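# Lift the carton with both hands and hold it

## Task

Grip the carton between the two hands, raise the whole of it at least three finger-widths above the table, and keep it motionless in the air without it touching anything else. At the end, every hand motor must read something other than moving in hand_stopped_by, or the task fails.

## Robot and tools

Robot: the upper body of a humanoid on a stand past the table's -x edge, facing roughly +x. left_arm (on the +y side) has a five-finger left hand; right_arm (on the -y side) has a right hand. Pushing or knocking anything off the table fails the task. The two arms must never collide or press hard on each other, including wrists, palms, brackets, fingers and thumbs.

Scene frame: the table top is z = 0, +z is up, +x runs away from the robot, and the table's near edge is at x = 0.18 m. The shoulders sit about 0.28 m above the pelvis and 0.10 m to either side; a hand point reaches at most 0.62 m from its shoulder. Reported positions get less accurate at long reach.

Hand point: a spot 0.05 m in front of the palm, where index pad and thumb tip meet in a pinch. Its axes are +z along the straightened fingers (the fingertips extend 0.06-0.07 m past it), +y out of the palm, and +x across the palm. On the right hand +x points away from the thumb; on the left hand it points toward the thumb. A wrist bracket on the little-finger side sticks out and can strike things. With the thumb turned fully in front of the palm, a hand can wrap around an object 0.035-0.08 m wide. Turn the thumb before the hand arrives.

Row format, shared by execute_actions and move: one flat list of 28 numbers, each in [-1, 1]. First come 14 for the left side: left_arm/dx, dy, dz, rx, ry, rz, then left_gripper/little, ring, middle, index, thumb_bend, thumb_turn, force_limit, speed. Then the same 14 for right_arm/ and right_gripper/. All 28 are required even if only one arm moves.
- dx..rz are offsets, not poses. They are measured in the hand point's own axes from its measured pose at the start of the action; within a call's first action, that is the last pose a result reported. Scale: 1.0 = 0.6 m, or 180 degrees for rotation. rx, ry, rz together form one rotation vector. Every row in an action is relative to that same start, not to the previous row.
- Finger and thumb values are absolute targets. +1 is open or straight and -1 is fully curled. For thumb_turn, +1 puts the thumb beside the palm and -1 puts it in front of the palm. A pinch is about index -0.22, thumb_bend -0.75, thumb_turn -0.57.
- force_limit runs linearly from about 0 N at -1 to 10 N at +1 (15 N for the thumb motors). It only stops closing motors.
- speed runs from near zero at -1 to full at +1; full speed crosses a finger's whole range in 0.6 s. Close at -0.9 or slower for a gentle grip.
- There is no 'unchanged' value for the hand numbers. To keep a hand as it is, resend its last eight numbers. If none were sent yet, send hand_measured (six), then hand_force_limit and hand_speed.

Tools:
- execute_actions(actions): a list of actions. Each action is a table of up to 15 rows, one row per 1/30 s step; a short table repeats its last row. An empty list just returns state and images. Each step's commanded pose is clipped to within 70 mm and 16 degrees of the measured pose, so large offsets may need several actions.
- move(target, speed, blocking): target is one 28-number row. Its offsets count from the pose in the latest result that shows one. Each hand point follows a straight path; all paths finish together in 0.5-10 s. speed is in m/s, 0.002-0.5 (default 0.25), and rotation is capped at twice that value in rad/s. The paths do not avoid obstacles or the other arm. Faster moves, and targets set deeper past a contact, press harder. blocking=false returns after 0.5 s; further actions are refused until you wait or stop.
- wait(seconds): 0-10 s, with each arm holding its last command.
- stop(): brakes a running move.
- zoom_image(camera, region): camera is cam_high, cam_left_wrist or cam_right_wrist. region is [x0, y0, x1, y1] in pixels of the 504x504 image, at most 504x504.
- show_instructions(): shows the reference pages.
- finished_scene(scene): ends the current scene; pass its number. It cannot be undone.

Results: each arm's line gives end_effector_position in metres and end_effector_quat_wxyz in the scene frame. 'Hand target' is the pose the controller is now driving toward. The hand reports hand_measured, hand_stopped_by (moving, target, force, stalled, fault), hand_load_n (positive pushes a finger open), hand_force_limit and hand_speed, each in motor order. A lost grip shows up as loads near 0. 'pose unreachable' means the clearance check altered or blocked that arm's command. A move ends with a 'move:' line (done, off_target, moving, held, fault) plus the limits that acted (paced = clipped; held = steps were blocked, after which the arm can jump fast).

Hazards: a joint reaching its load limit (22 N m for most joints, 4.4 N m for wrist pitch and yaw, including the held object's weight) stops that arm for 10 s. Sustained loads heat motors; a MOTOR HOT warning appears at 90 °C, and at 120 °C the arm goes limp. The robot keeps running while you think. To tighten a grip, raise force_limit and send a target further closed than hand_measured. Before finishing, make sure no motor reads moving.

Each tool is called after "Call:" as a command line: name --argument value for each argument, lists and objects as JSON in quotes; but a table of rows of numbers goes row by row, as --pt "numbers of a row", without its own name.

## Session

Call:
execute_actions --actions '[]'

Scene clock: 0.00 s.
left_arm: end_effector_position=(+0.0861, +0.1745, +0.4782) hand_measured=(+1.000, +1.000, +1.000, +1.000, +1.000, +1.000) hand_load_n=(+0.0, +0.0, +0.0, +0.0, +0.0, +0.0) hand_stopped_by=(target, target, target, target, target, target) hand_force_limit=0.00 hand_speed=-0.80 end_effector_quat_wxyz=(-0.001, -0.004, -0.107, +0.994) | right_arm: end_effector_position=(+0.1596, -0.0890, +0.4898) hand_measured=(+1.000, +1.000, +1.000, +1.000, +1.000, +1.000) hand_load_n=(+0.0, +0.0, +0.0, +0.0, +0.0, +0.0) hand_stopped_by=(target, target, target, target, target, target) hand_force_limit=0.00 hand_speed=-0.80 end_effector_quat_wxyz=(+0.988, -0.108, -0.007, +0.108)
Joint positions: left_arm=[-0.078  0.524  0.287 -0.614 -0.718 -1.053 -0.329] | right_arm=[-0.18  -0.406 -0.257 -0.552  0.469 -1.008  0.172]
Joint velocities: left_arm=[-0.005 -0.006  0.023  0.003  0.009  0.     0.   ] | right_arm=[ 0.002  0.003  0.    -0.002  0.002  0.     0.   ]
Motor temperatures (°C, as the motors report them): left_arm=[34 28 34 36 29 23 20] | right_arm=[34 40 27 32 27 20 24]
Hand target (left_arm): +0.086, +0.174, +0.478; -0.001, -0.004, -0.107, +0.994
Hand target (right_arm): +0.160, -0.089, +0.490; +0.988, -0.108, -0.007, +0.108

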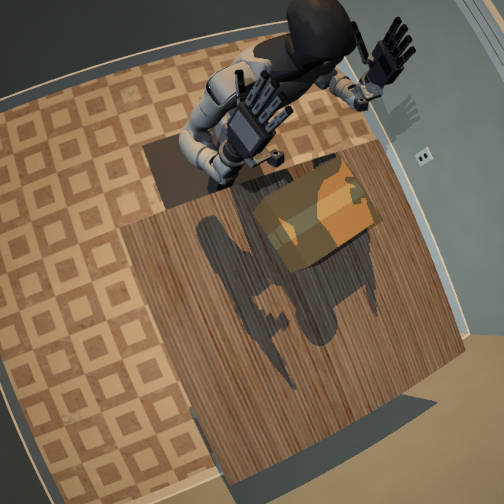

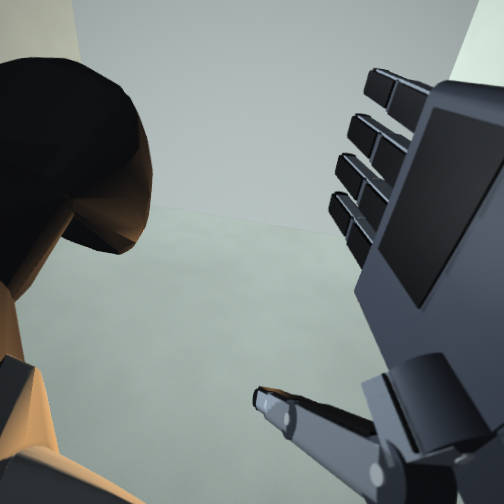

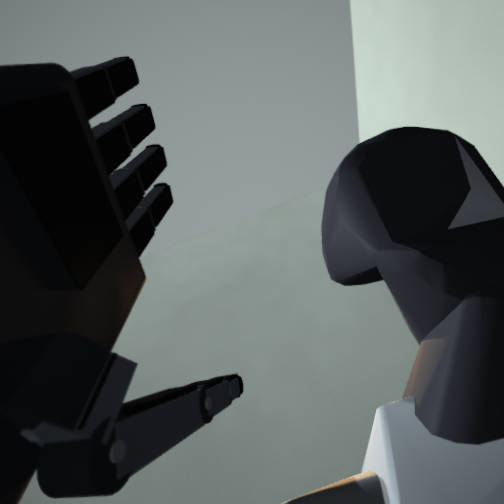

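Call:
zoom_image --camera "cam_high" --region '[240, 130, 400, 290]'

Region (240, 130, 400, 290) of cam_high's 504x504 image, scaled by 3.150, with more detail than that image has.

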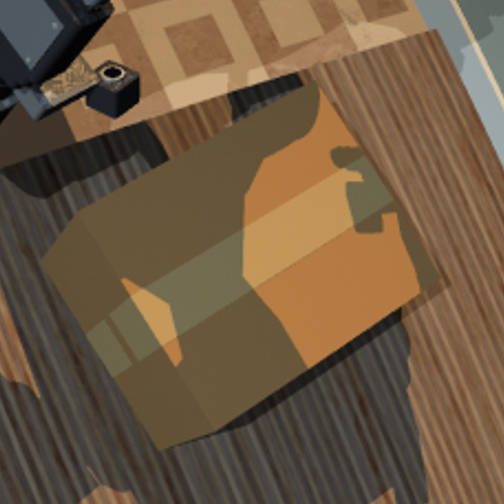

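Call:
move --target '[-0.3925,0.006,-0.289,0.0945,-0.505,-0.0126,0.92,0.93,0.93,0.92,1,1,-0.6,-0.5, 0.3355,0.037,-0.296,0.067,0.4965,0.041,0.90,0.91,0.92,0.92,1,1,-0.6,-0.5]' --speed 0.45

Scene clock: 4.27 s.
left_arm: end_effector_position=(+0.3237, +0.2029, +0.3096) hand_measured=(+0.920, +0.930, +0.930, +0.920, +1.000, +1.000) hand_load_n=(+0.0, +0.0, +0.0, +0.0, +0.0, +0.0) hand_stopped_by=(target, target, target, target, target, target) hand_force_limit=-0.60 hand_speed=-0.50 end_effector_quat_wxyz=(-0.048, +0.707, +0.055, +0.703) | right_arm: end_effector_position=(+0.3590, -0.0625, +0.3057) hand_measured=(+0.900, +0.910, +0.920, +0.920, +1.000, +1.000) hand_load_n=(+0.0, +0.0, +0.0, +0.0, +0.0, +0.0) hand_stopped_by=(target, target, target, target, target, target) hand_force_limit=-0.60 hand_speed=-0.50 end_effector_quat_wxyz=(+0.704, -0.065, +0.706, +0.046)
Joint positions: left_arm=[ 0.137  0.734  0.201 -0.931 -0.844  0.461  0.458] | right_arm=[ 0.185 -0.499 -0.142 -0.959  0.627  0.492 -0.347]
Joint velocities: left_arm=[-0.005  0.006  0.008 -0.003 -0.003  0.007  0.   ] | right_arm=[-0.011 -0.005 -0.006  0.002  0.009  0.007  0.   ]
Motor temperatures (°C, as the motors report them): left_arm=[34 28 34 36 29 23 20] | right_arm=[34 40 27 32 27 20 24]
Hand target (left_arm): +0.324, +0.203, +0.311; -0.048, +0.706, +0.055, +0.704
Hand target (right_arm): +0.359, -0.062, +0.307; +0.705, -0.065, +0.705, +0.047
Off the commanded pose (left_arm): 0.005 m, 1 deg.
Off the commanded pose (right_arm): 0.004 m, 2 deg.
move: off_target (left_arm, right_arm)

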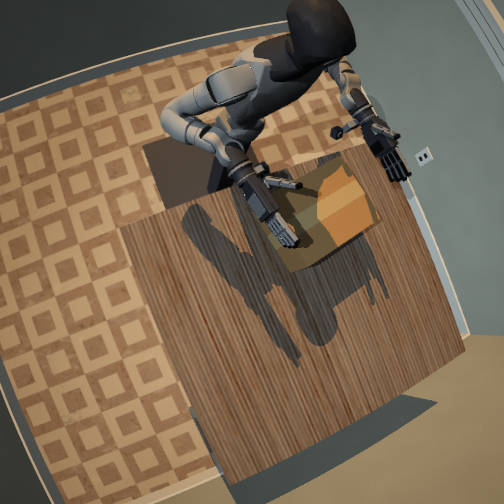

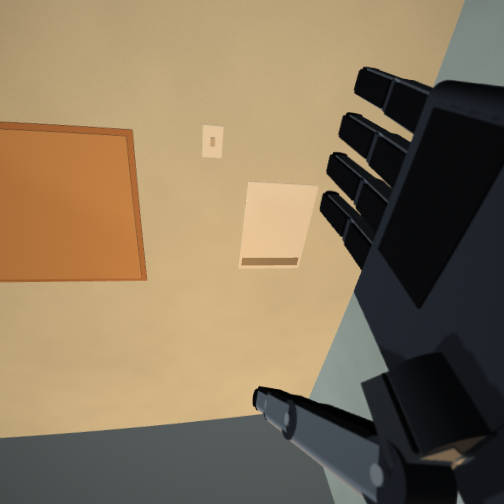

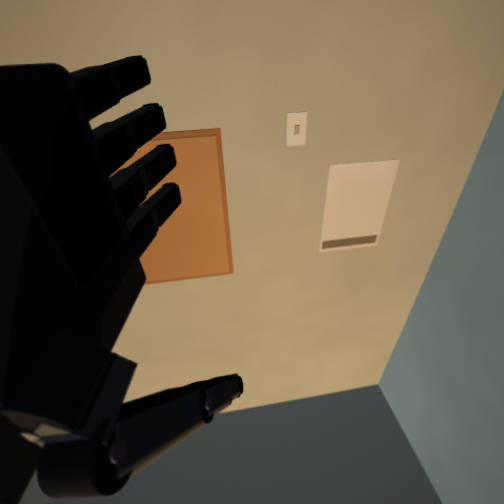

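Call:
zoom_image --camera "cam_high" --region '[220, 90, 430, 300]'

Region (220, 90, 430, 300) of cam_high's 504x504 image, scaled by 2.400, with more detail than that image has.

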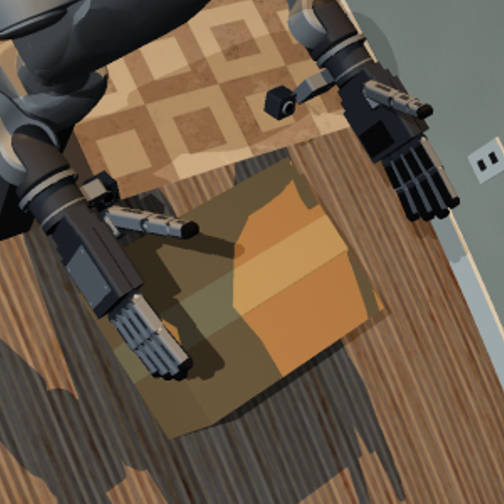

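Call:
move --target '[-0.252,0.005,0.041,0.007,-0.1645,0.001,0.92,0.93,0.93,0.92,1,1,-0.6,-0.5, 0.254,0.012,0.043,-0.005,0.165,0.0075,0.90,0.91,0.92,0.92,1,1,-0.6,-0.5]' --speed 0.2

Scene clock: 6.73 s.
left_arm: end_effector_position=(+0.3477, +0.2063, +0.1595) hand_measured=(+0.920, +0.930, +0.930, +0.920, +1.000, +1.000) hand_load_n=(+0.0, +0.0, +0.0, +0.0, +0.0, +0.0) hand_stopped_by=(target, target, target, target, target, target) hand_force_limit=-0.60 hand_speed=-0.50 end_effector_quat_wxyz=(-0.043, +0.861, +0.079, +0.501) | right_arm: end_effector_position=(+0.3843, -0.0568, +0.1547) hand_measured=(+0.900, +0.910, +0.920, +0.920, +1.000, +1.000) hand_load_n=(+0.0, +0.0, +0.0, +0.0, +0.0, +0.0) hand_stopped_by=(target, target, target, target, target, target) hand_force_limit=-0.60 hand_speed=-0.50 end_effector_quat_wxyz=(+0.501, -0.071, +0.862, +0.040)
Joint positions: left_arm=[-0.039  0.702 -0.004 -0.618 -0.968  0.762  0.566] | right_arm=[ 0.006 -0.474 -0.015 -0.611  0.732  0.806 -0.389]
Joint velocities: left_arm=[-0.003 -0.018  0.002 -0.002  0.014  0.006  0.   ] | right_arm=[ 0.008 -0.003  0.002  0.003  0.025  0.004  0.   ]
Motor temperatures (°C, as the motors report them): left_arm=[34 28 34 36 29 23 20] | right_arm=[34 40 27 32 27 20 24]
Hand target (left_arm): +0.348, +0.206, +0.158; -0.041, +0.862, +0.080, +0.499
Hand target (right_arm): +0.384, -0.056, +0.154; +0.499, -0.071, +0.863, +0.042
Off the commanded pose (left_arm): 0.005 m, 1 deg.
Off the commanded pose (right_arm): 0.002 m, 0 deg.
move: off_target (left_arm)

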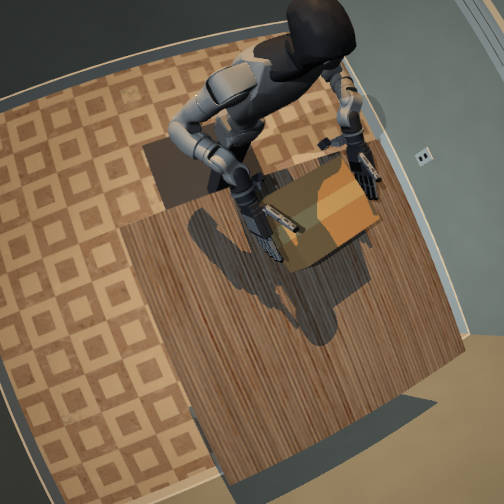

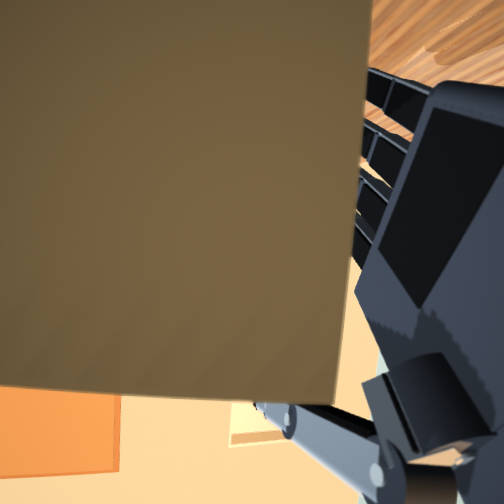

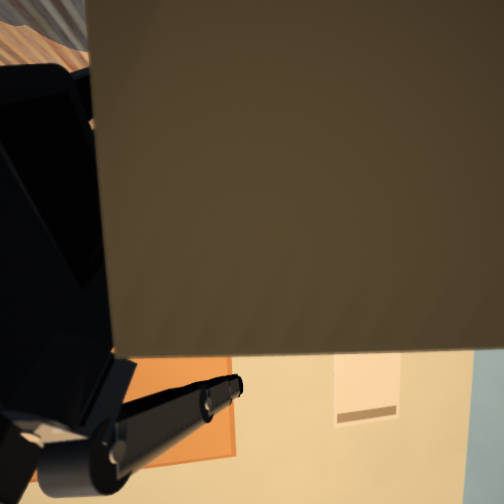

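Call:
move --target '[0.002,0.055,0.010,0,0,0,0.92,0.93,0.93,0.92,1,1,-0.6,-0.5, -0.009,0.040,0.022,0,0,0,0.90,0.91,0.92,0.92,1,1,-0.6,-0.5]' --speed 0.07

Call:
execute_actions --actions '[[[0,0.003,0,0,0,0,0.92,0.93,0.93,0.92,1,1,-0.6,-0.5,0,0.003,0,0,0,0,0.90,0.91,0.92,0.92,1,1,-0.6,-0.5],[0,0.005,0,0,0,0,0.92,0.93,0.93,0.92,1,1,-0.6,-0.5,0,0.005,0,0,0,0,0.90,0.91,0.92,0.92,1,1,-0.6,-0.5],[0,0.007,0,0,0,0,0.92,0.93,0.93,0.92,1,1,-0.6,-0.5,0,0.007,0,0,0,0,0.90,0.91,0.92,0.92,1,1,-0.6,-0.5],[0,0.009,0,0,0,0,0.92,0.93,0.93,0.92,1,1,-0.6,-0.5,0,0.009,0,0,0,0,0.90,0.91,0.92,0.92,1,1,-0.6,-0.5],[0,0.012,0,-0.002,0,0,0.92,0.93,0.93,0.92,1,1,-0.6,-0.5,0,0.012,0,-0.001,0,0,0.90,0.91,0.92,0.92,1,1,-0.6,-0.5],[0,0.015,-0.001,-0.004,0,0,0.92,0.93,0.93,0.92,1,1,-0.6,-0.5,0,0.015,-0.001,-0.003,0,0,0.90,0.91,0.92,0.92,1,1,-0.6,-0.5],[-0.001,0.019,-0.002,-0.006,0,0,0.92,0.93,0.93,0.92,1,1,-0.6,-0.5,0,0.019,-0.002,-0.005,0,0,0.90,0.91,0.92,0.92,1,1,-0.6,-0.5],[-0.001,0.023,-0.003,-0.009,0,0,0.92,0.93,0.93,0.92,1,1,-0.6,-0.5,0,0.023,-0.002,-0.008,0,0,0.90,0.91,0.92,0.92,1,1,-0.6,-0.5],[-0.002,0.027,-0.004,-0.011,0,0,0.92,0.93,0.93,0.92,1,1,-0.6,-0.5,0,0.027,-0.003,-0.010,0,0,0.90,0.91,0.92,0.92,1,1,-0.6,-0.5],[-0.002,0.031,-0.005,-0.014,0,0,0.92,0.93,0.93,0.92,1,1,-0.6,-0.5,0.001,0.031,-0.004,-0.013,0,0,0.90,0.91,0.92,0.92,1,1,-0.6,-0.5],[-0.002,0.035,-0.006,-0.016,0,0,0.92,0.93,0.93,0.92,1,1,-0.6,-0.5,0.001,0.035,-0.004,-0.015,0,0,0.90,0.91,0.92,0.92,1,1,-0.6,-0.5],[-0.003,0.039,-0.007,-0.019,0,0,0.92,0.93,0.93,0.92,1,1,-0.6,-0.5,0.001,0.039,-0.005,-0.018,0,0,0.90,0.91,0.92,0.92,1,1,-0.6,-0.5],[-0.003,0.043,-0.008,-0.021,0,0,0.92,0.93,0.93,0.92,1,1,-0.6,-0.5,0.001,0.043,-0.006,-0.020,0,0,0.90,0.91,0.92,0.92,1,1,-0.6,-0.5]]]'

Scene clock: 8.30 s.
left_arm: end_effector_position=(+0.3588, +0.1753, +0.1571) hand_measured=(+0.920, +0.930, +0.930, +0.920, +1.000, +1.000) hand_load_n=(+0.0, +0.0, +0.0, +0.0, +0.0, +0.0) hand_stopped_by=(target, target, target, target, target, target) hand_force_limit=-0.60 hand_speed=-0.50 end_effector_quat_wxyz=(-0.040, +0.861, +0.082, +0.500) | right_arm: end_effector_position=(+0.3937, -0.0305, +0.1533) hand_measured=(+0.900, +0.910, +0.920, +0.920, +1.000, +1.000) hand_load_n=(+0.0, +0.0, +0.0, +0.0, +0.0, +0.0) hand_stopped_by=(target, target, target, target, target, target) hand_force_limit=-0.60 hand_speed=-0.50 end_effector_quat_wxyz=(+0.500, -0.070, +0.862, +0.043)
Joint positions: left_arm=[-0.137  0.602 -0.133 -0.621 -0.944  0.8    0.707] | right_arm=[-0.098 -0.408  0.073 -0.573  0.712  0.837 -0.48 ]
Joint velocities: left_arm=[ 0.002  0.    -0.009  0.     0.002  0.     0.006] | right_arm=[ 0.003  0.008  0.002  0.     0.     0.    -0.006]
Motor temperatures (°C, as the motors report them): left_arm=[34 28 34 36 29 23 20] | right_arm=[34 40 27 32 27 20 24]
Hand target (left_arm): +0.359, +0.176, +0.156; -0.043, +0.862, +0.081, +0.499
Hand target (right_arm): +0.394, -0.031, +0.152; +0.500, -0.071, +0.862, +0.041
Off the commanded pose (left_arm): 0.001 m, 1 deg.
Off the commanded pose (right_arm): 0.001 m, 0 deg.
move: done

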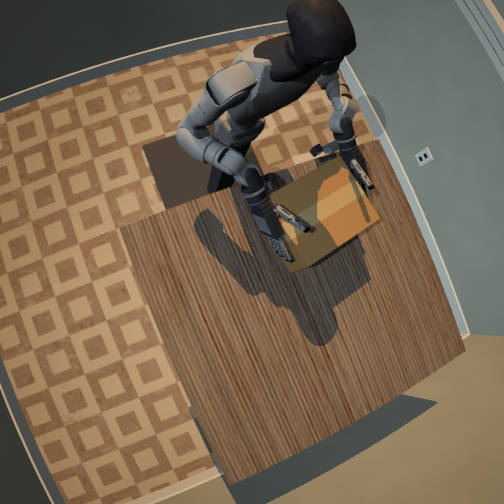

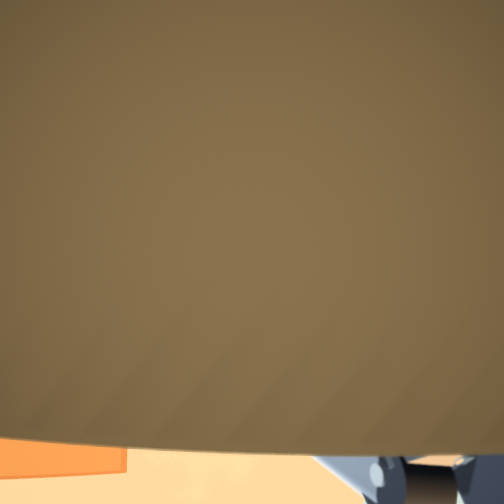

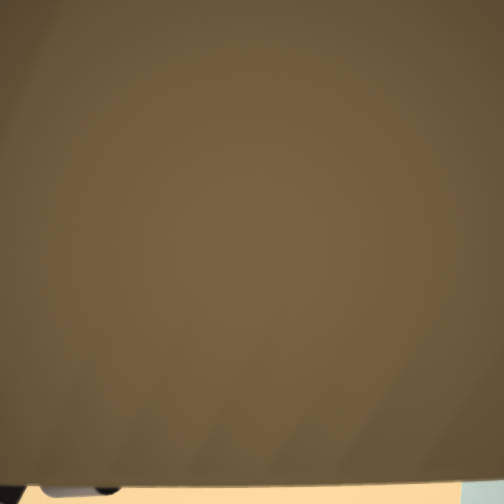

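Scene clock: 8.80 s.
left_arm: end_effector_position=(+0.3595, +0.1664, +0.1556) hand_measured=(+0.920, +0.930, +0.930, +0.920, +1.000, +1.000) hand_load_n=(+0.0, +0.0, +0.0, +0.0, +0.0, +0.0) hand_stopped_by=(target, target, target, target, target, target) hand_force_limit=-0.60 hand_speed=-0.50 end_effector_quat_wxyz=(-0.039, +0.861, +0.076, +0.501) | right_arm: end_effector_position=(+0.3909, -0.0201, +0.1524) hand_measured=(+0.900, +0.910, +0.920, +0.920, +1.000, +1.000) hand_load_n=(+0.0, +0.0, +0.0, +0.0, +0.0, +0.0) hand_stopped_by=(target, target, target, target, target, target) hand_force_limit=-0.60 hand_speed=-0.50 end_effector_quat_wxyz=(+0.500, -0.075, +0.862, +0.048)
Joint positions: left_arm=[-0.15   0.585 -0.171 -0.621 -0.924  0.8    0.724] | right_arm=[-0.108 -0.391  0.108 -0.576  0.702  0.837 -0.5  ]
Joint velocities: left_arm=[-0.003  0.005 -0.017  0.002  0.015 -0.006  0.   ] | right_arm=[ 0.002  0.015  0.018  0.002 -0.032 -0.003  0.   ]
Motor temperatures (°C, as the motors report them): left_arm=[34 28 34 36 29 23 20] | right_arm=[34 40 27 32 27 20 24]
Hand target (left_arm): +0.358, +0.150, +0.158; -0.011, +0.863, +0.066, +0.501
Hand target (right_arm): +0.386, -0.006, +0.154; +0.497, -0.086, +0.860, +0.070
Off the commanded pose (left_arm): 0.018 m, 3 deg.
Off the commanded pose (right_arm): 0.015 m, 3 deg.

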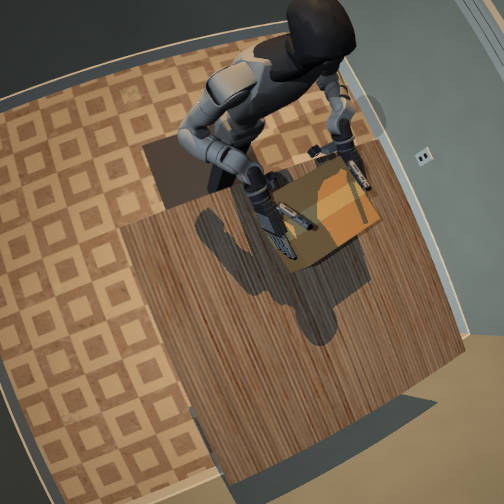

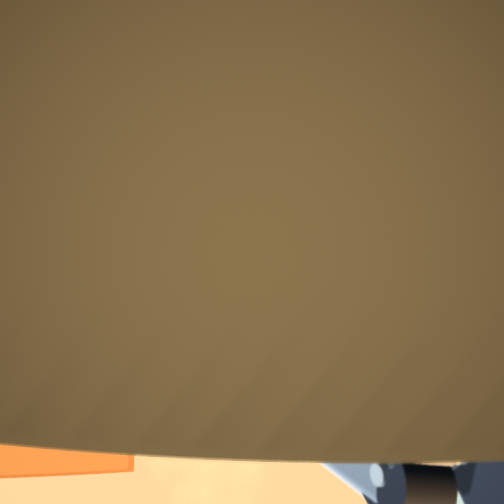

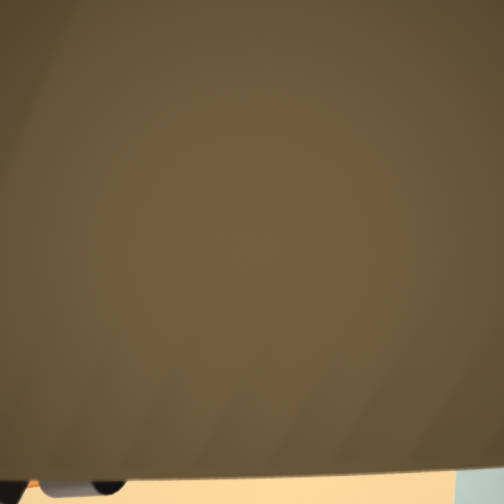

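Call:
execute_actions --actions '[[[0,0.033,-0.010,-0.023,0,0,0.92,0.93,0.93,0.92,1,1,-0.6,-0.5,0,0.030,-0.006,-0.019,0,0,0.90,0.91,0.92,0.92,1,1,-0.6,-0.5],[0,0.038,-0.011,-0.027,0,0,0.92,0.93,0.93,0.92,1,1,-0.6,-0.5,0,0.035,-0.007,-0.022,0,0,0.90,0.91,0.92,0.92,1,1,-0.6,-0.5],[-0.001,0.044,-0.013,-0.031,0,0,0.92,0.93,0.93,0.92,1,1,-0.6,-0.5,0,0.040,-0.008,-0.025,0,0,0.90,0.91,0.92,0.92,1,1,-0.6,-0.5],[-0.001,0.050,-0.015,-0.035,0,0,0.92,0.93,0.93,0.92,1,1,-0.6,-0.5,0,0.046,-0.009,-0.029,0,0,0.90,0.91,0.92,0.92,1,1,-0.6,-0.5],[-0.001,0.056,-0.017,-0.039,0,0,0.92,0.93,0.93,0.92,1,1,-0.6,-0.5,0.001,0.051,-0.010,-0.032,0,0,0.90,0.91,0.92,0.92,1,1,-0.6,-0.5],[-0.002,0.062,-0.018,-0.043,0,0,0.92,0.93,0.93,0.92,1,1,-0.6,-0.5,0.001,0.057,-0.011,-0.036,0,0,0.90,0.91,0.92,0.92,1,1,-0.6,-0.5],[-0.002,0.068,-0.020,-0.047,0,0,0.92,0.93,0.93,0.92,1,1,-0.6,-0.5,0.001,0.062,-0.012,-0.039,0,0,0.90,0.91,0.92,0.92,1,1,-0.6,-0.5],[-0.002,0.074,-0.022,-0.051,0,0,0.92,0.93,0.93,0.92,1,1,-0.6,-0.5,0.001,0.068,-0.013,-0.043,0,0,0.90,0.91,0.92,0.92,1,1,-0.6,-0.5],[-0.003,0.080,-0.024,-0.055,0,0,0.7,0.7,0.7,0.7,1,1,-0.75,-0.9,0.001,0.074,-0.015,-0.047,0,0,0.7,0.7,0.7,0.7,1,1,-0.75,-0.9],[-0.003,0.086,-0.025,-0.059,0,0,0.7,0.7,0.7,0.7,1,1,-0.75,-0.9,0.001,0.080,-0.016,-0.051,0,0,0.7,0.7,0.7,0.7,1,1,-0.75,-0.9]]]'

Call:
wait --seconds 0.3

Scene clock: 9.93 s.
left_arm: end_effector_position=(+0.3591, +0.1655, +0.1551) hand_measured=(+0.898, +0.908, +0.908, +0.898, +1.000, +1.000) hand_load_n=(+0.0, +0.0, +0.0, +0.5, +0.0, +0.0) hand_stopped_by=(moving, moving, moving, moving, target, target) hand_force_limit=-0.75 hand_speed=-0.90 end_effector_quat_wxyz=(-0.044, +0.860, +0.063, +0.505) | right_arm: end_effector_position=(+0.3912, -0.0200, +0.1515) hand_measured=(+0.878, +0.888, +0.898, +0.898, +1.000, +1.000) hand_load_n=(+0.0, +0.0, +2.0, +2.5, +0.0, +0.0) hand_stopped_by=(moving, moving, force, force, target, target) hand_force_limit=-0.75 hand_speed=-0.90 end_effector_quat_wxyz=(+0.504, -0.085, +0.858, +0.041)
Joint positions: left_arm=[-0.149  0.605 -0.187 -0.619 -0.902  0.785  0.706] | right_arm=[-0.11  -0.405  0.124 -0.57   0.68   0.824 -0.492]
Joint velocities: left_arm=[ 0.     0.011 -0.005 -0.005  0.031 -0.021  0.   ] | right_arm=[-0.02   0.009 -0.015  0.021 -0.003  0.     0.   ]
Motor temperatures (°C, as the motors report them): left_arm=[34 28 34 36 29 23 20] | right_arm=[34 40 27 33 27 21 25]
Hand target (left_arm): +0.351, +0.116, +0.164; +0.040, +0.862, +0.029, +0.505
Hand target (right_arm): +0.372, +0.023, +0.159; +0.492, -0.115, +0.855, +0.116
Off the commanded pose (left_arm): 0.053 m, 10 deg.
Off the commanded pose (right_arm): 0.049 m, 9 deg.

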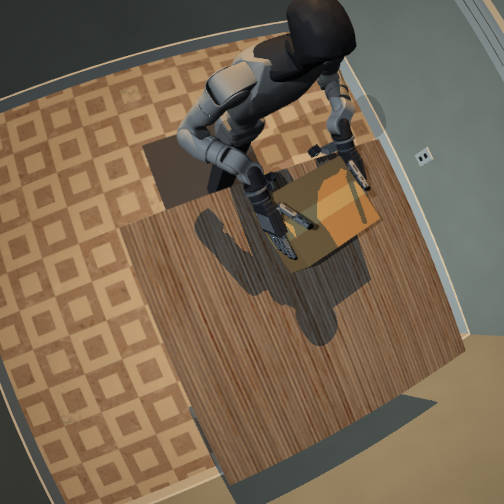

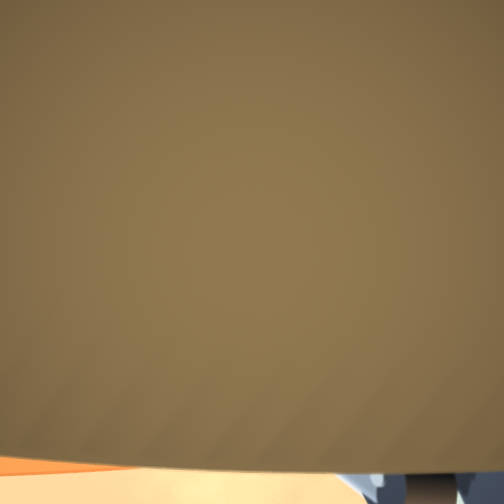

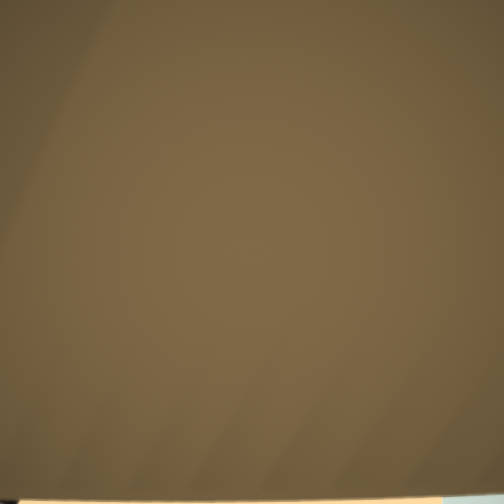

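Scene clock: 10.23 s.
left_arm: end_effector_position=(+0.3591, +0.1656, +0.1548) hand_measured=(+0.860, +0.882, +0.898, +0.894, +1.000, +1.000) hand_load_n=(+2.5, +1.5, +1.5, +1.0, +0.0, +0.0) hand_stopped_by=(force, force, force, force, target, target) hand_force_limit=-0.75 hand_speed=-0.90 end_effector_quat_wxyz=(-0.046, +0.860, +0.062, +0.505) | right_arm: end_effector_position=(+0.3914, -0.0201, +0.1513) hand_measured=(+0.834, +0.872, +0.898, +0.900, +1.000, +1.000) hand_load_n=(+2.0, +1.0, +0.5, +1.5, +0.0, +0.0) hand_stopped_by=(force, force, force, force, target, target) hand_force_limit=-0.75 hand_speed=-0.90 end_effector_quat_wxyz=(+0.504, -0.086, +0.858, +0.039)
Joint positions: left_arm=[-0.149  0.606 -0.189 -0.619 -0.898  0.785  0.706] | right_arm=[-0.11  -0.405  0.126 -0.57   0.677  0.824 -0.492]
Joint velocities: left_arm=[0.006 0.006 0.014 0.002 0.014 0.    0.   ] | right_arm=[ 0.002 -0.002  0.005 -0.003 -0.003  0.     0.   ]
Motor temperatures (°C, as the motors report them): left_arm=[34 28 34 36 29 23 21] | right_arm=[34 40 27 33 27 21 25]
Hand target (left_arm): +0.351, +0.116, +0.164; +0.040, +0.862, +0.029, +0.505
Hand target (right_arm): +0.372, +0.023, +0.159; +0.492, -0.115, +0.855, +0.116
Off the commanded pose (left_arm): 0.053 m, 11 deg.
Off the commanded pose (right_arm): 0.049 m, 10 deg.
wait: 0.30 s; no rest

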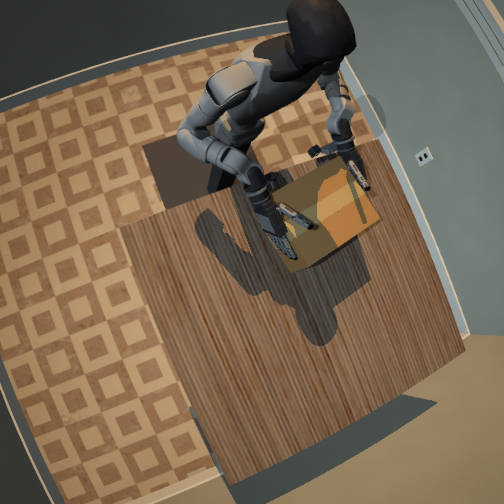

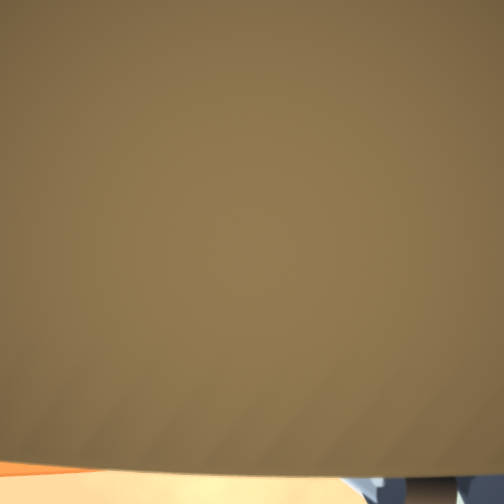

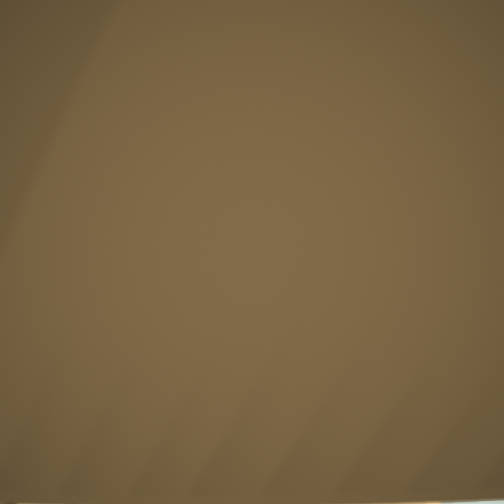

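Call:
execute_actions --actions '[[[0.002,0.087,-0.0255,-0.059,-0.003,-0.010,0.7,0.7,0.7,0.7,1,1,-0.75,-0.9,-0.003,0.082,-0.0185,-0.053,0.002,0.010,0.7,0.7,0.7,0.7,1,1,-0.75,-0.9],[0.003,0.089,-0.026,-0.061,-0.003,-0.011,0.7,0.7,0.7,0.7,1,1,-0.75,-0.9,-0.004,0.084,-0.019,-0.055,0.002,0.011,0.7,0.7,0.7,0.7,1,1,-0.75,-0.9],[0.004,0.091,-0.027,-0.062,-0.002,-0.012,0.7,0.7,0.7,0.7,1,1,-0.75,-0.9,-0.005,0.086,-0.020,-0.056,0.001,0.012,0.7,0.7,0.7,0.7,1,1,-0.75,-0.9],[0.006,0.093,-0.028,-0.063,-0.002,-0.013,0.7,0.7,0.7,0.7,1,1,-0.75,-0.9,-0.007,0.088,-0.021,-0.057,0.001,0.013,0.7,0.7,0.7,0.7,1,1,-0.75,-0.9],[0.008,0.093,-0.0285,-0.063,-0.001,-0.013,0.7,0.7,0.7,0.7,1,1,-0.75,-0.9,-0.009,0.088,-0.0215,-0.057,0,0.013,0.7,0.7,0.7,0.7,1,1,-0.75,-0.9],[0.010,0.093,-0.029,-0.063,0,-0.013,0.7,0.7,0.7,0.7,1,1,-0.75,-0.9,-0.011,0.088,-0.022,-0.057,-0.001,0.013,0.7,0.7,0.7,0.7,1,1,-0.75,-0.9],[0.012,0.093,-0.0295,-0.063,0,-0.013,0.7,0.7,0.7,0.7,1,1,-0.75,-0.9,-0.013,0.088,-0.0225,-0.057,-0.001,0.013,0.7,0.7,0.7,0.7,1,1,-0.75,-0.9],[0.014,0.093,-0.030,-0.063,0.001,-0.013,0.7,0.7,0.7,0.7,1,1,-0.75,-0.9,-0.015,0.088,-0.023,-0.057,-0.002,0.013,0.7,0.7,0.7,0.7,1,1,-0.75,-0.9],[0.016,0.093,-0.031,-0.063,0.002,-0.013,0.7,0.7,0.7,0.7,1,1,-0.75,-0.9,-0.017,0.088,-0.024,-0.057,-0.003,0.013,0.7,0.7,0.7,0.7,1,1,-0.75,-0.9],[0.018,0.093,-0.0315,-0.063,0.002,-0.013,0.7,0.7,0.7,0.7,1,1,-0.75,-0.9,-0.019,0.088,-0.0245,-0.057,-0.003,0.013,0.7,0.7,0.7,0.7,1,1,-0.75,-0.9],[0.020,0.093,-0.032,-0.063,0.003,-0.013,0.7,0.7,0.7,0.7,1,1,-0.75,-0.9,-0.021,0.088,-0.025,-0.057,-0.004,0.013,0.7,0.7,0.7,0.7,1,1,-0.75,-0.9],[0.022,0.093,-0.0325,-0.063,0.003,-0.013,0.7,0.7,0.7,0.7,1,1,-0.75,-0.9,-0.023,0.088,-0.0255,-0.057,-0.004,0.013,0.7,0.7,0.7,0.7,1,1,-0.75,-0.9],[0.024,0.093,-0.033,-0.063,0.004,-0.013,0.7,0.7,0.7,0.7,1,1,-0.75,-0.9,-0.025,0.088,-0.026,-0.057,-0.005,0.013,0.7,0.7,0.7,0.7,1,1,-0.75,-0.9],[0.026,0.093,-0.0335,-0.063,0.005,-0.013,0.7,0.7,0.7,0.7,1,1,-0.75,-0.9,-0.027,0.088,-0.0265,-0.057,-0.006,0.013,0.7,0.7,0.7,0.7,1,1,-0.75,-0.9],[0.028,0.093,-0.034,-0.063,0.005,-0.013,0.7,0.7,0.7,0.7,1,1,-0.75,-0.9,-0.029,0.088,-0.027,-0.057,-0.006,0.013,0.7,0.7,0.7,0.7,1,1,-0.75,-0.9]]]'

Call:
wait --seconds 0.4

Scene clock: 11.77 s.
left_arm: end_effector_position=(+0.3588, +0.1653, +0.1550) hand_measured=(+0.860, +0.882, +0.898, +0.894, +1.000, +1.000) hand_load_n=(+0.5, +0.5, +0.5, +1.0, +0.0, +0.0) hand_stopped_by=(force, force, force, force, target, target) hand_force_limit=-0.75 hand_speed=-0.90 end_effector_quat_wxyz=(-0.047, +0.863, +0.062, +0.499) | right_arm: end_effector_position=(+0.3907, -0.0202, +0.1509) hand_measured=(+0.834, +0.872, +0.898, +0.900, +1.000, +1.000) hand_load_n=(+0.5, +0.5, +0.5, +1.0, +0.0, +0.0) hand_stopped_by=(force, force, force, force, target, target) hand_force_limit=-0.75 hand_speed=-0.90 end_effector_quat_wxyz=(+0.499, -0.087, +0.862, +0.037)
Joint positions: left_arm=[-0.161  0.605 -0.18  -0.627 -0.926  0.815  0.728] | right_arm=[-0.119 -0.401  0.113 -0.582  0.69   0.863 -0.502]
Joint velocities: left_arm=[-0.025  0.005  0.048 -0.038 -0.086  0.094  0.052] | right_arm=[ 0.     0.018 -0.048 -0.051  0.038  0.117 -0.022]
Motor temperatures (°C, as the motors report them): left_arm=[34 28 34 37 29 23 22] | right_arm=[34 40 27 33 27 21 27]
Hand target (left_arm): +0.354, +0.112, +0.180; +0.049, +0.855, +0.028, +0.516
Hand target (right_arm): +0.373, +0.028, +0.175; +0.502, -0.116, +0.848, +0.127
Off the commanded pose (left_arm): 0.061 m, 12 deg.
Off the commanded pose (right_arm): 0.058 m, 11 deg.

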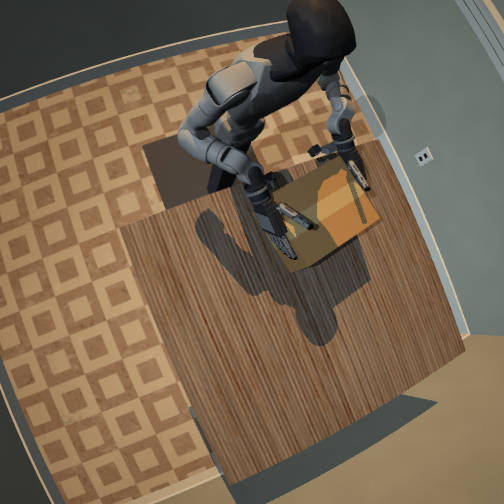

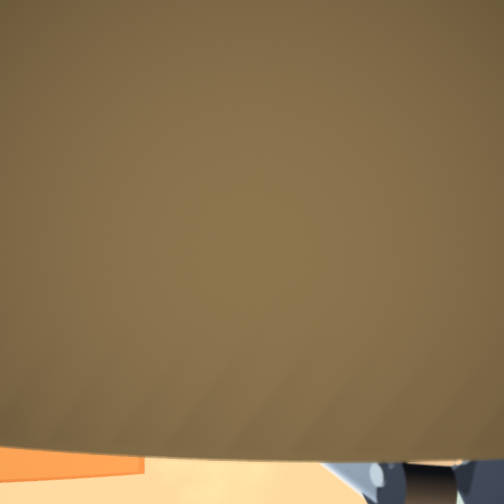

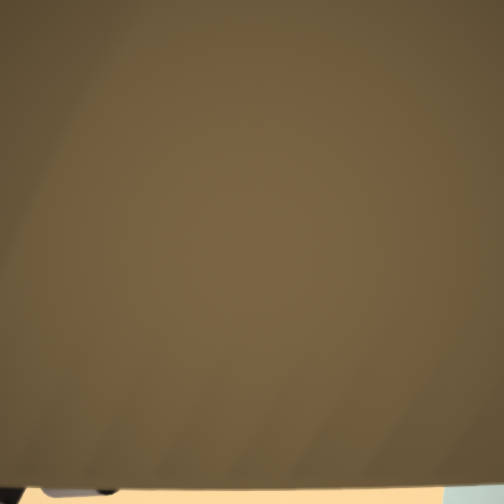

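Scene clock: 12.17 s.
left_arm: end_effector_position=(+0.3677, +0.1636, +0.1837) hand_measured=(+0.860, +0.882, +0.898, +0.894, +1.000, +1.000) hand_load_n=(+4.0, +2.5, +1.0, +0.5, +0.0, +0.0) hand_stopped_by=(force, force, force, force, target, target) hand_force_limit=-0.75 hand_speed=-0.90 end_effector_quat_wxyz=(-0.041, +0.841, +0.065, +0.535) | right_arm: end_effector_position=(+0.3942, -0.0222, +0.1571) hand_measured=(+0.836, +0.872, +0.900, +0.900, +1.000, +1.000) hand_load_n=(+7.5, +3.5, +2.5, +2.5, +0.0, +0.0) hand_stopped_by=(force, force, force, force, target, target) hand_force_limit=-0.75 hand_speed=-0.90 end_effector_quat_wxyz=(+0.505, -0.082, +0.859, +0.034)
Joint positions: left_arm=[-0.196  0.603 -0.161 -0.662 -0.929  0.802  0.735] | right_arm=[-0.128 -0.396  0.1   -0.592  0.695  0.872 -0.516]
Joint velocities: left_arm=[-0.003  0.    -0.006 -0.002  0.011  0.002  0.   ] | right_arm=[-0.005  0.02   0.003  0.005  0.003  0.021 -0.008]
Motor temperatures (°C, as the motors report them): left_arm=[35 28 34 37 29 24 23] | right_arm=[35 40 27 33 27 21 28]
Hand target (left_arm): +0.354, +0.112, +0.180; +0.049, +0.855, +0.028, +0.516
Hand target (right_arm): +0.373, +0.028, +0.175; +0.502, -0.116, +0.848, +0.127
Off the commanded pose (left_arm): 0.056 m, 11 deg.
Off the commanded pose (right_arm): 0.059 m, 11 deg.
wait: 0.40 s; no rest

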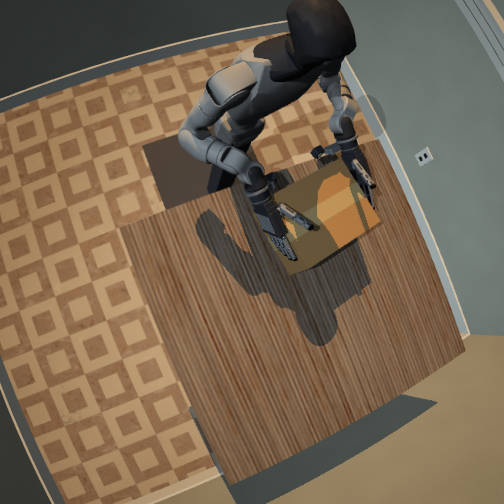

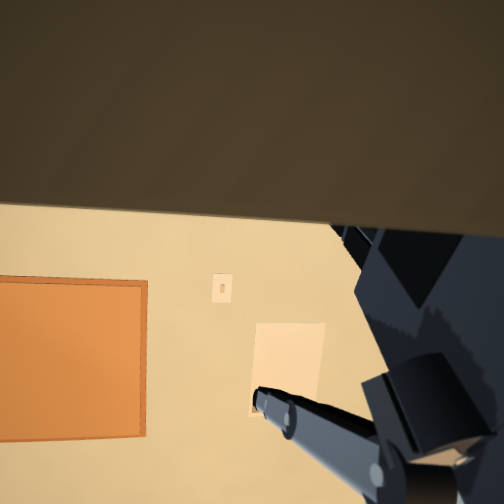

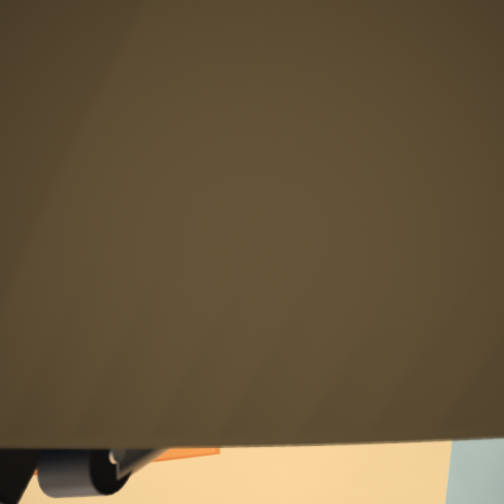

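Call:
execute_actions --actions '[]'

Call:
zoom_image --camera "cam_high" --region '[240, 130, 400, 290]'

Scene clock: 13.90 s.
left_arm: end_effector_position=(+0.3677, +0.1630, +0.1836) hand_measured=(+0.860, +0.882, +0.898, +0.894, +1.000, +1.000) hand_load_n=(+6.0, +2.5, +0.5, +0.0, +0.0, +0.0) hand_stopped_by=(force, force, force, force, target, target) hand_force_limit=-0.75 hand_speed=-0.90 end_effector_quat_wxyz=(-0.041, +0.842, +0.063, +0.535) | right_arm: end_effector_position=(+0.3927, -0.0230, +0.1536) hand_measured=(+0.834, +0.872, +0.900, +0.900, +1.000, +1.000) hand_load_n=(+0.5, +1.0, +1.5, +3.5, +0.0, +0.0) hand_stopped_by=(force, force, force, force, target, target) hand_force_limit=-0.75 hand_speed=-0.90 end_effector_quat_wxyz=(+0.501, -0.083, +0.861, +0.032)
Joint positions: left_arm=[-0.197  0.603 -0.163 -0.662 -0.928  0.803  0.735] | right_arm=[-0.124 -0.397  0.102 -0.591  0.694  0.878 -0.516]
Joint velocities: left_arm=[-0.008  0.002 -0.006 -0.006  0.002  0.     0.   ] | right_arm=[ 0.006  0.009 -0.009  0.005 -0.006  0.     0.   ]
Motor temperatures (°C, as the motors report them): left_arm=[35 28 34 37 29 23 25] | right_arm=[35 40 28 34 27 21 30]
Hand target (left_arm): +0.354, +0.112, +0.180; +0.049, +0.855, +0.028, +0.516
Hand target (right_arm): +0.373, +0.028, +0.175; +0.502, -0.116, +0.848, +0.127
Off the commanded pose (left_arm): 0.056 m, 11 deg.
Off the commanded pose (right_arm): 0.060 m, 12 deg.

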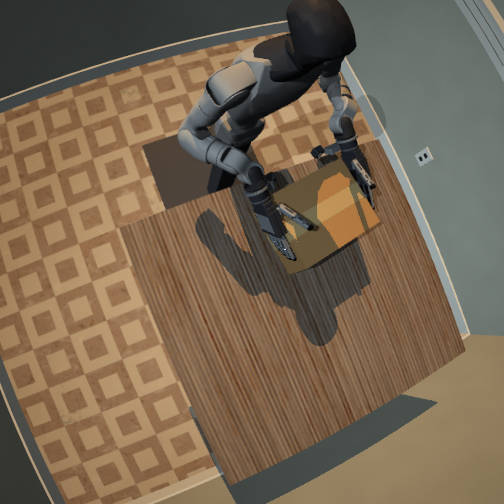

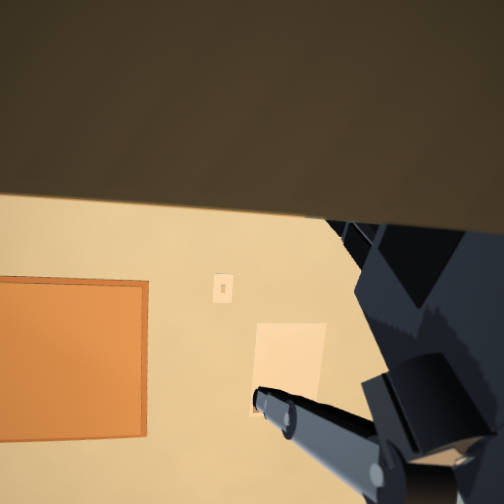

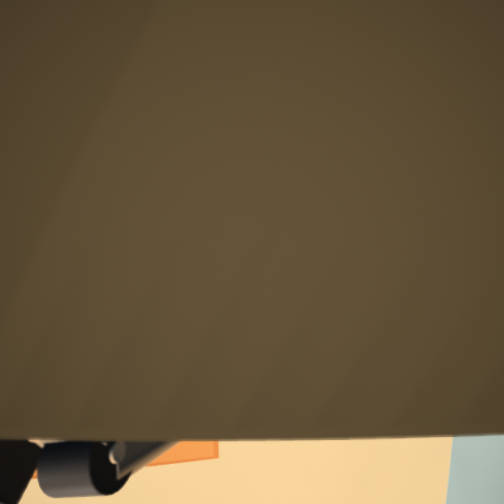

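Region (240, 130, 400, 290) of cam_high's 504x504 image, scaled by 3.150, with more detail than that image has.

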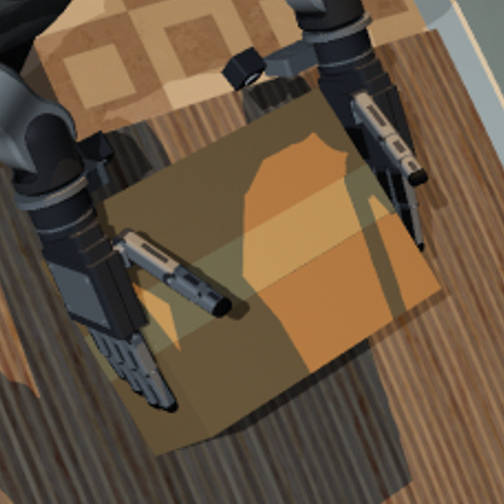

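Call:
move --target '[-0.050,-0.010,0.029,0.004,-0.060,-0.003,0.94,0.95,0.95,0.95,1,1,-0.6,-0.3, 0.0185,-0.009,0.010,-0.002,0.035,0.009,0.93,0.94,0.95,0.95,1,1,-0.6,-0.3]' --speed 0.1

Scene clock: 15.53 s.
left_arm: end_effector_position=(+0.3696, +0.1704, +0.1495) hand_measured=(+0.940, +0.950, +0.950, +0.950, +1.000, +1.000) hand_load_n=(+0.0, +0.0, +0.0, +0.0, +0.0, +0.0) hand_stopped_by=(target, target, target, target, target, target) hand_force_limit=-0.60 hand_speed=-0.30 end_effector_quat_wxyz=(-0.038, +0.887, +0.076, +0.454) | right_arm: end_effector_position=(+0.3926, -0.0283, +0.1415) hand_measured=(+0.930, +0.940, +0.950, +0.950, +1.000, +1.000) hand_load_n=(+0.0, +0.0, +0.0, +0.0, +0.0, +0.0) hand_stopped_by=(target, target, target, target, target, target) hand_force_limit=-0.60 hand_speed=-0.30 end_effector_quat_wxyz=(+0.453, -0.077, +0.887, +0.036)
Joint positions: left_arm=[-0.286  0.578 -0.103 -0.553 -1.114  0.983  0.827] | right_arm=[-0.178 -0.378  0.015 -0.572  0.803  1.044 -0.545]
Joint velocities: left_arm=[-0.005  0.005  0.003  0.012  0.002  0.001  0.002] | right_arm=[ 0.     0.005 -0.017 -0.002 -0.008  0.009  0.   ]
Motor temperatures (°C, as the motors report them): left_arm=[35 28 34 37 29 23 25] | right_arm=[35 40 28 34 27 21 30]
Hand target (left_arm): +0.370, +0.170, +0.149; -0.037, +0.887, +0.078, +0.453
Hand target (right_arm): +0.393, -0.028, +0.141; +0.452, -0.076, +0.888, +0.038
Off the commanded pose (left_arm): 0.001 m, 0 deg.
Off the commanded pose (right_arm): 0.001 m, 0 deg.
move: done

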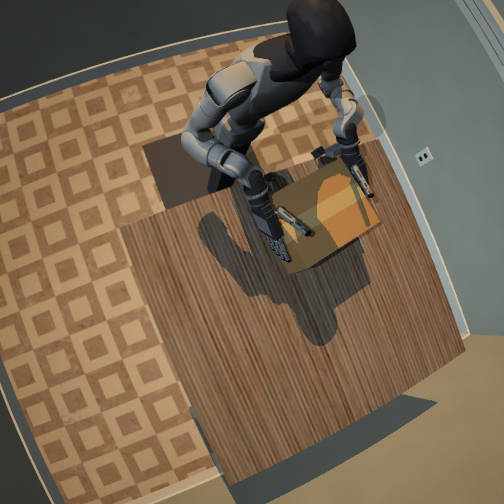

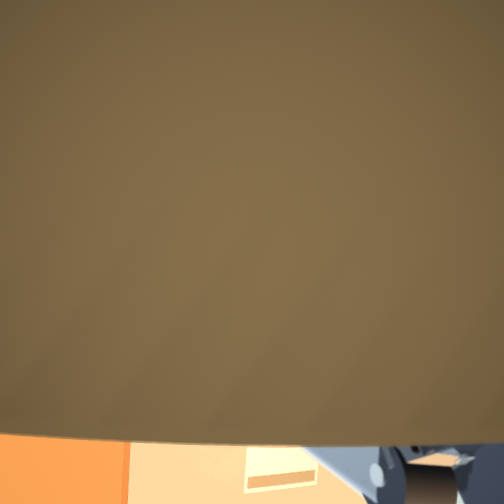

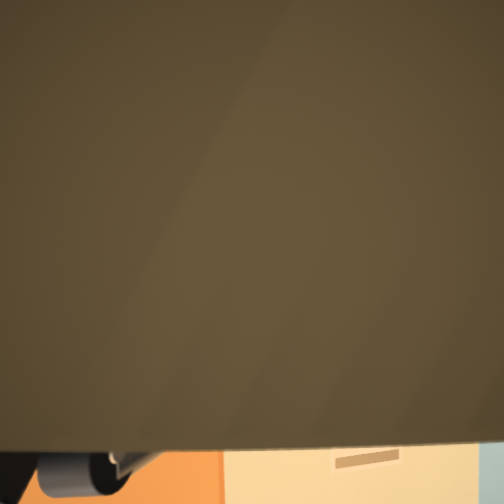

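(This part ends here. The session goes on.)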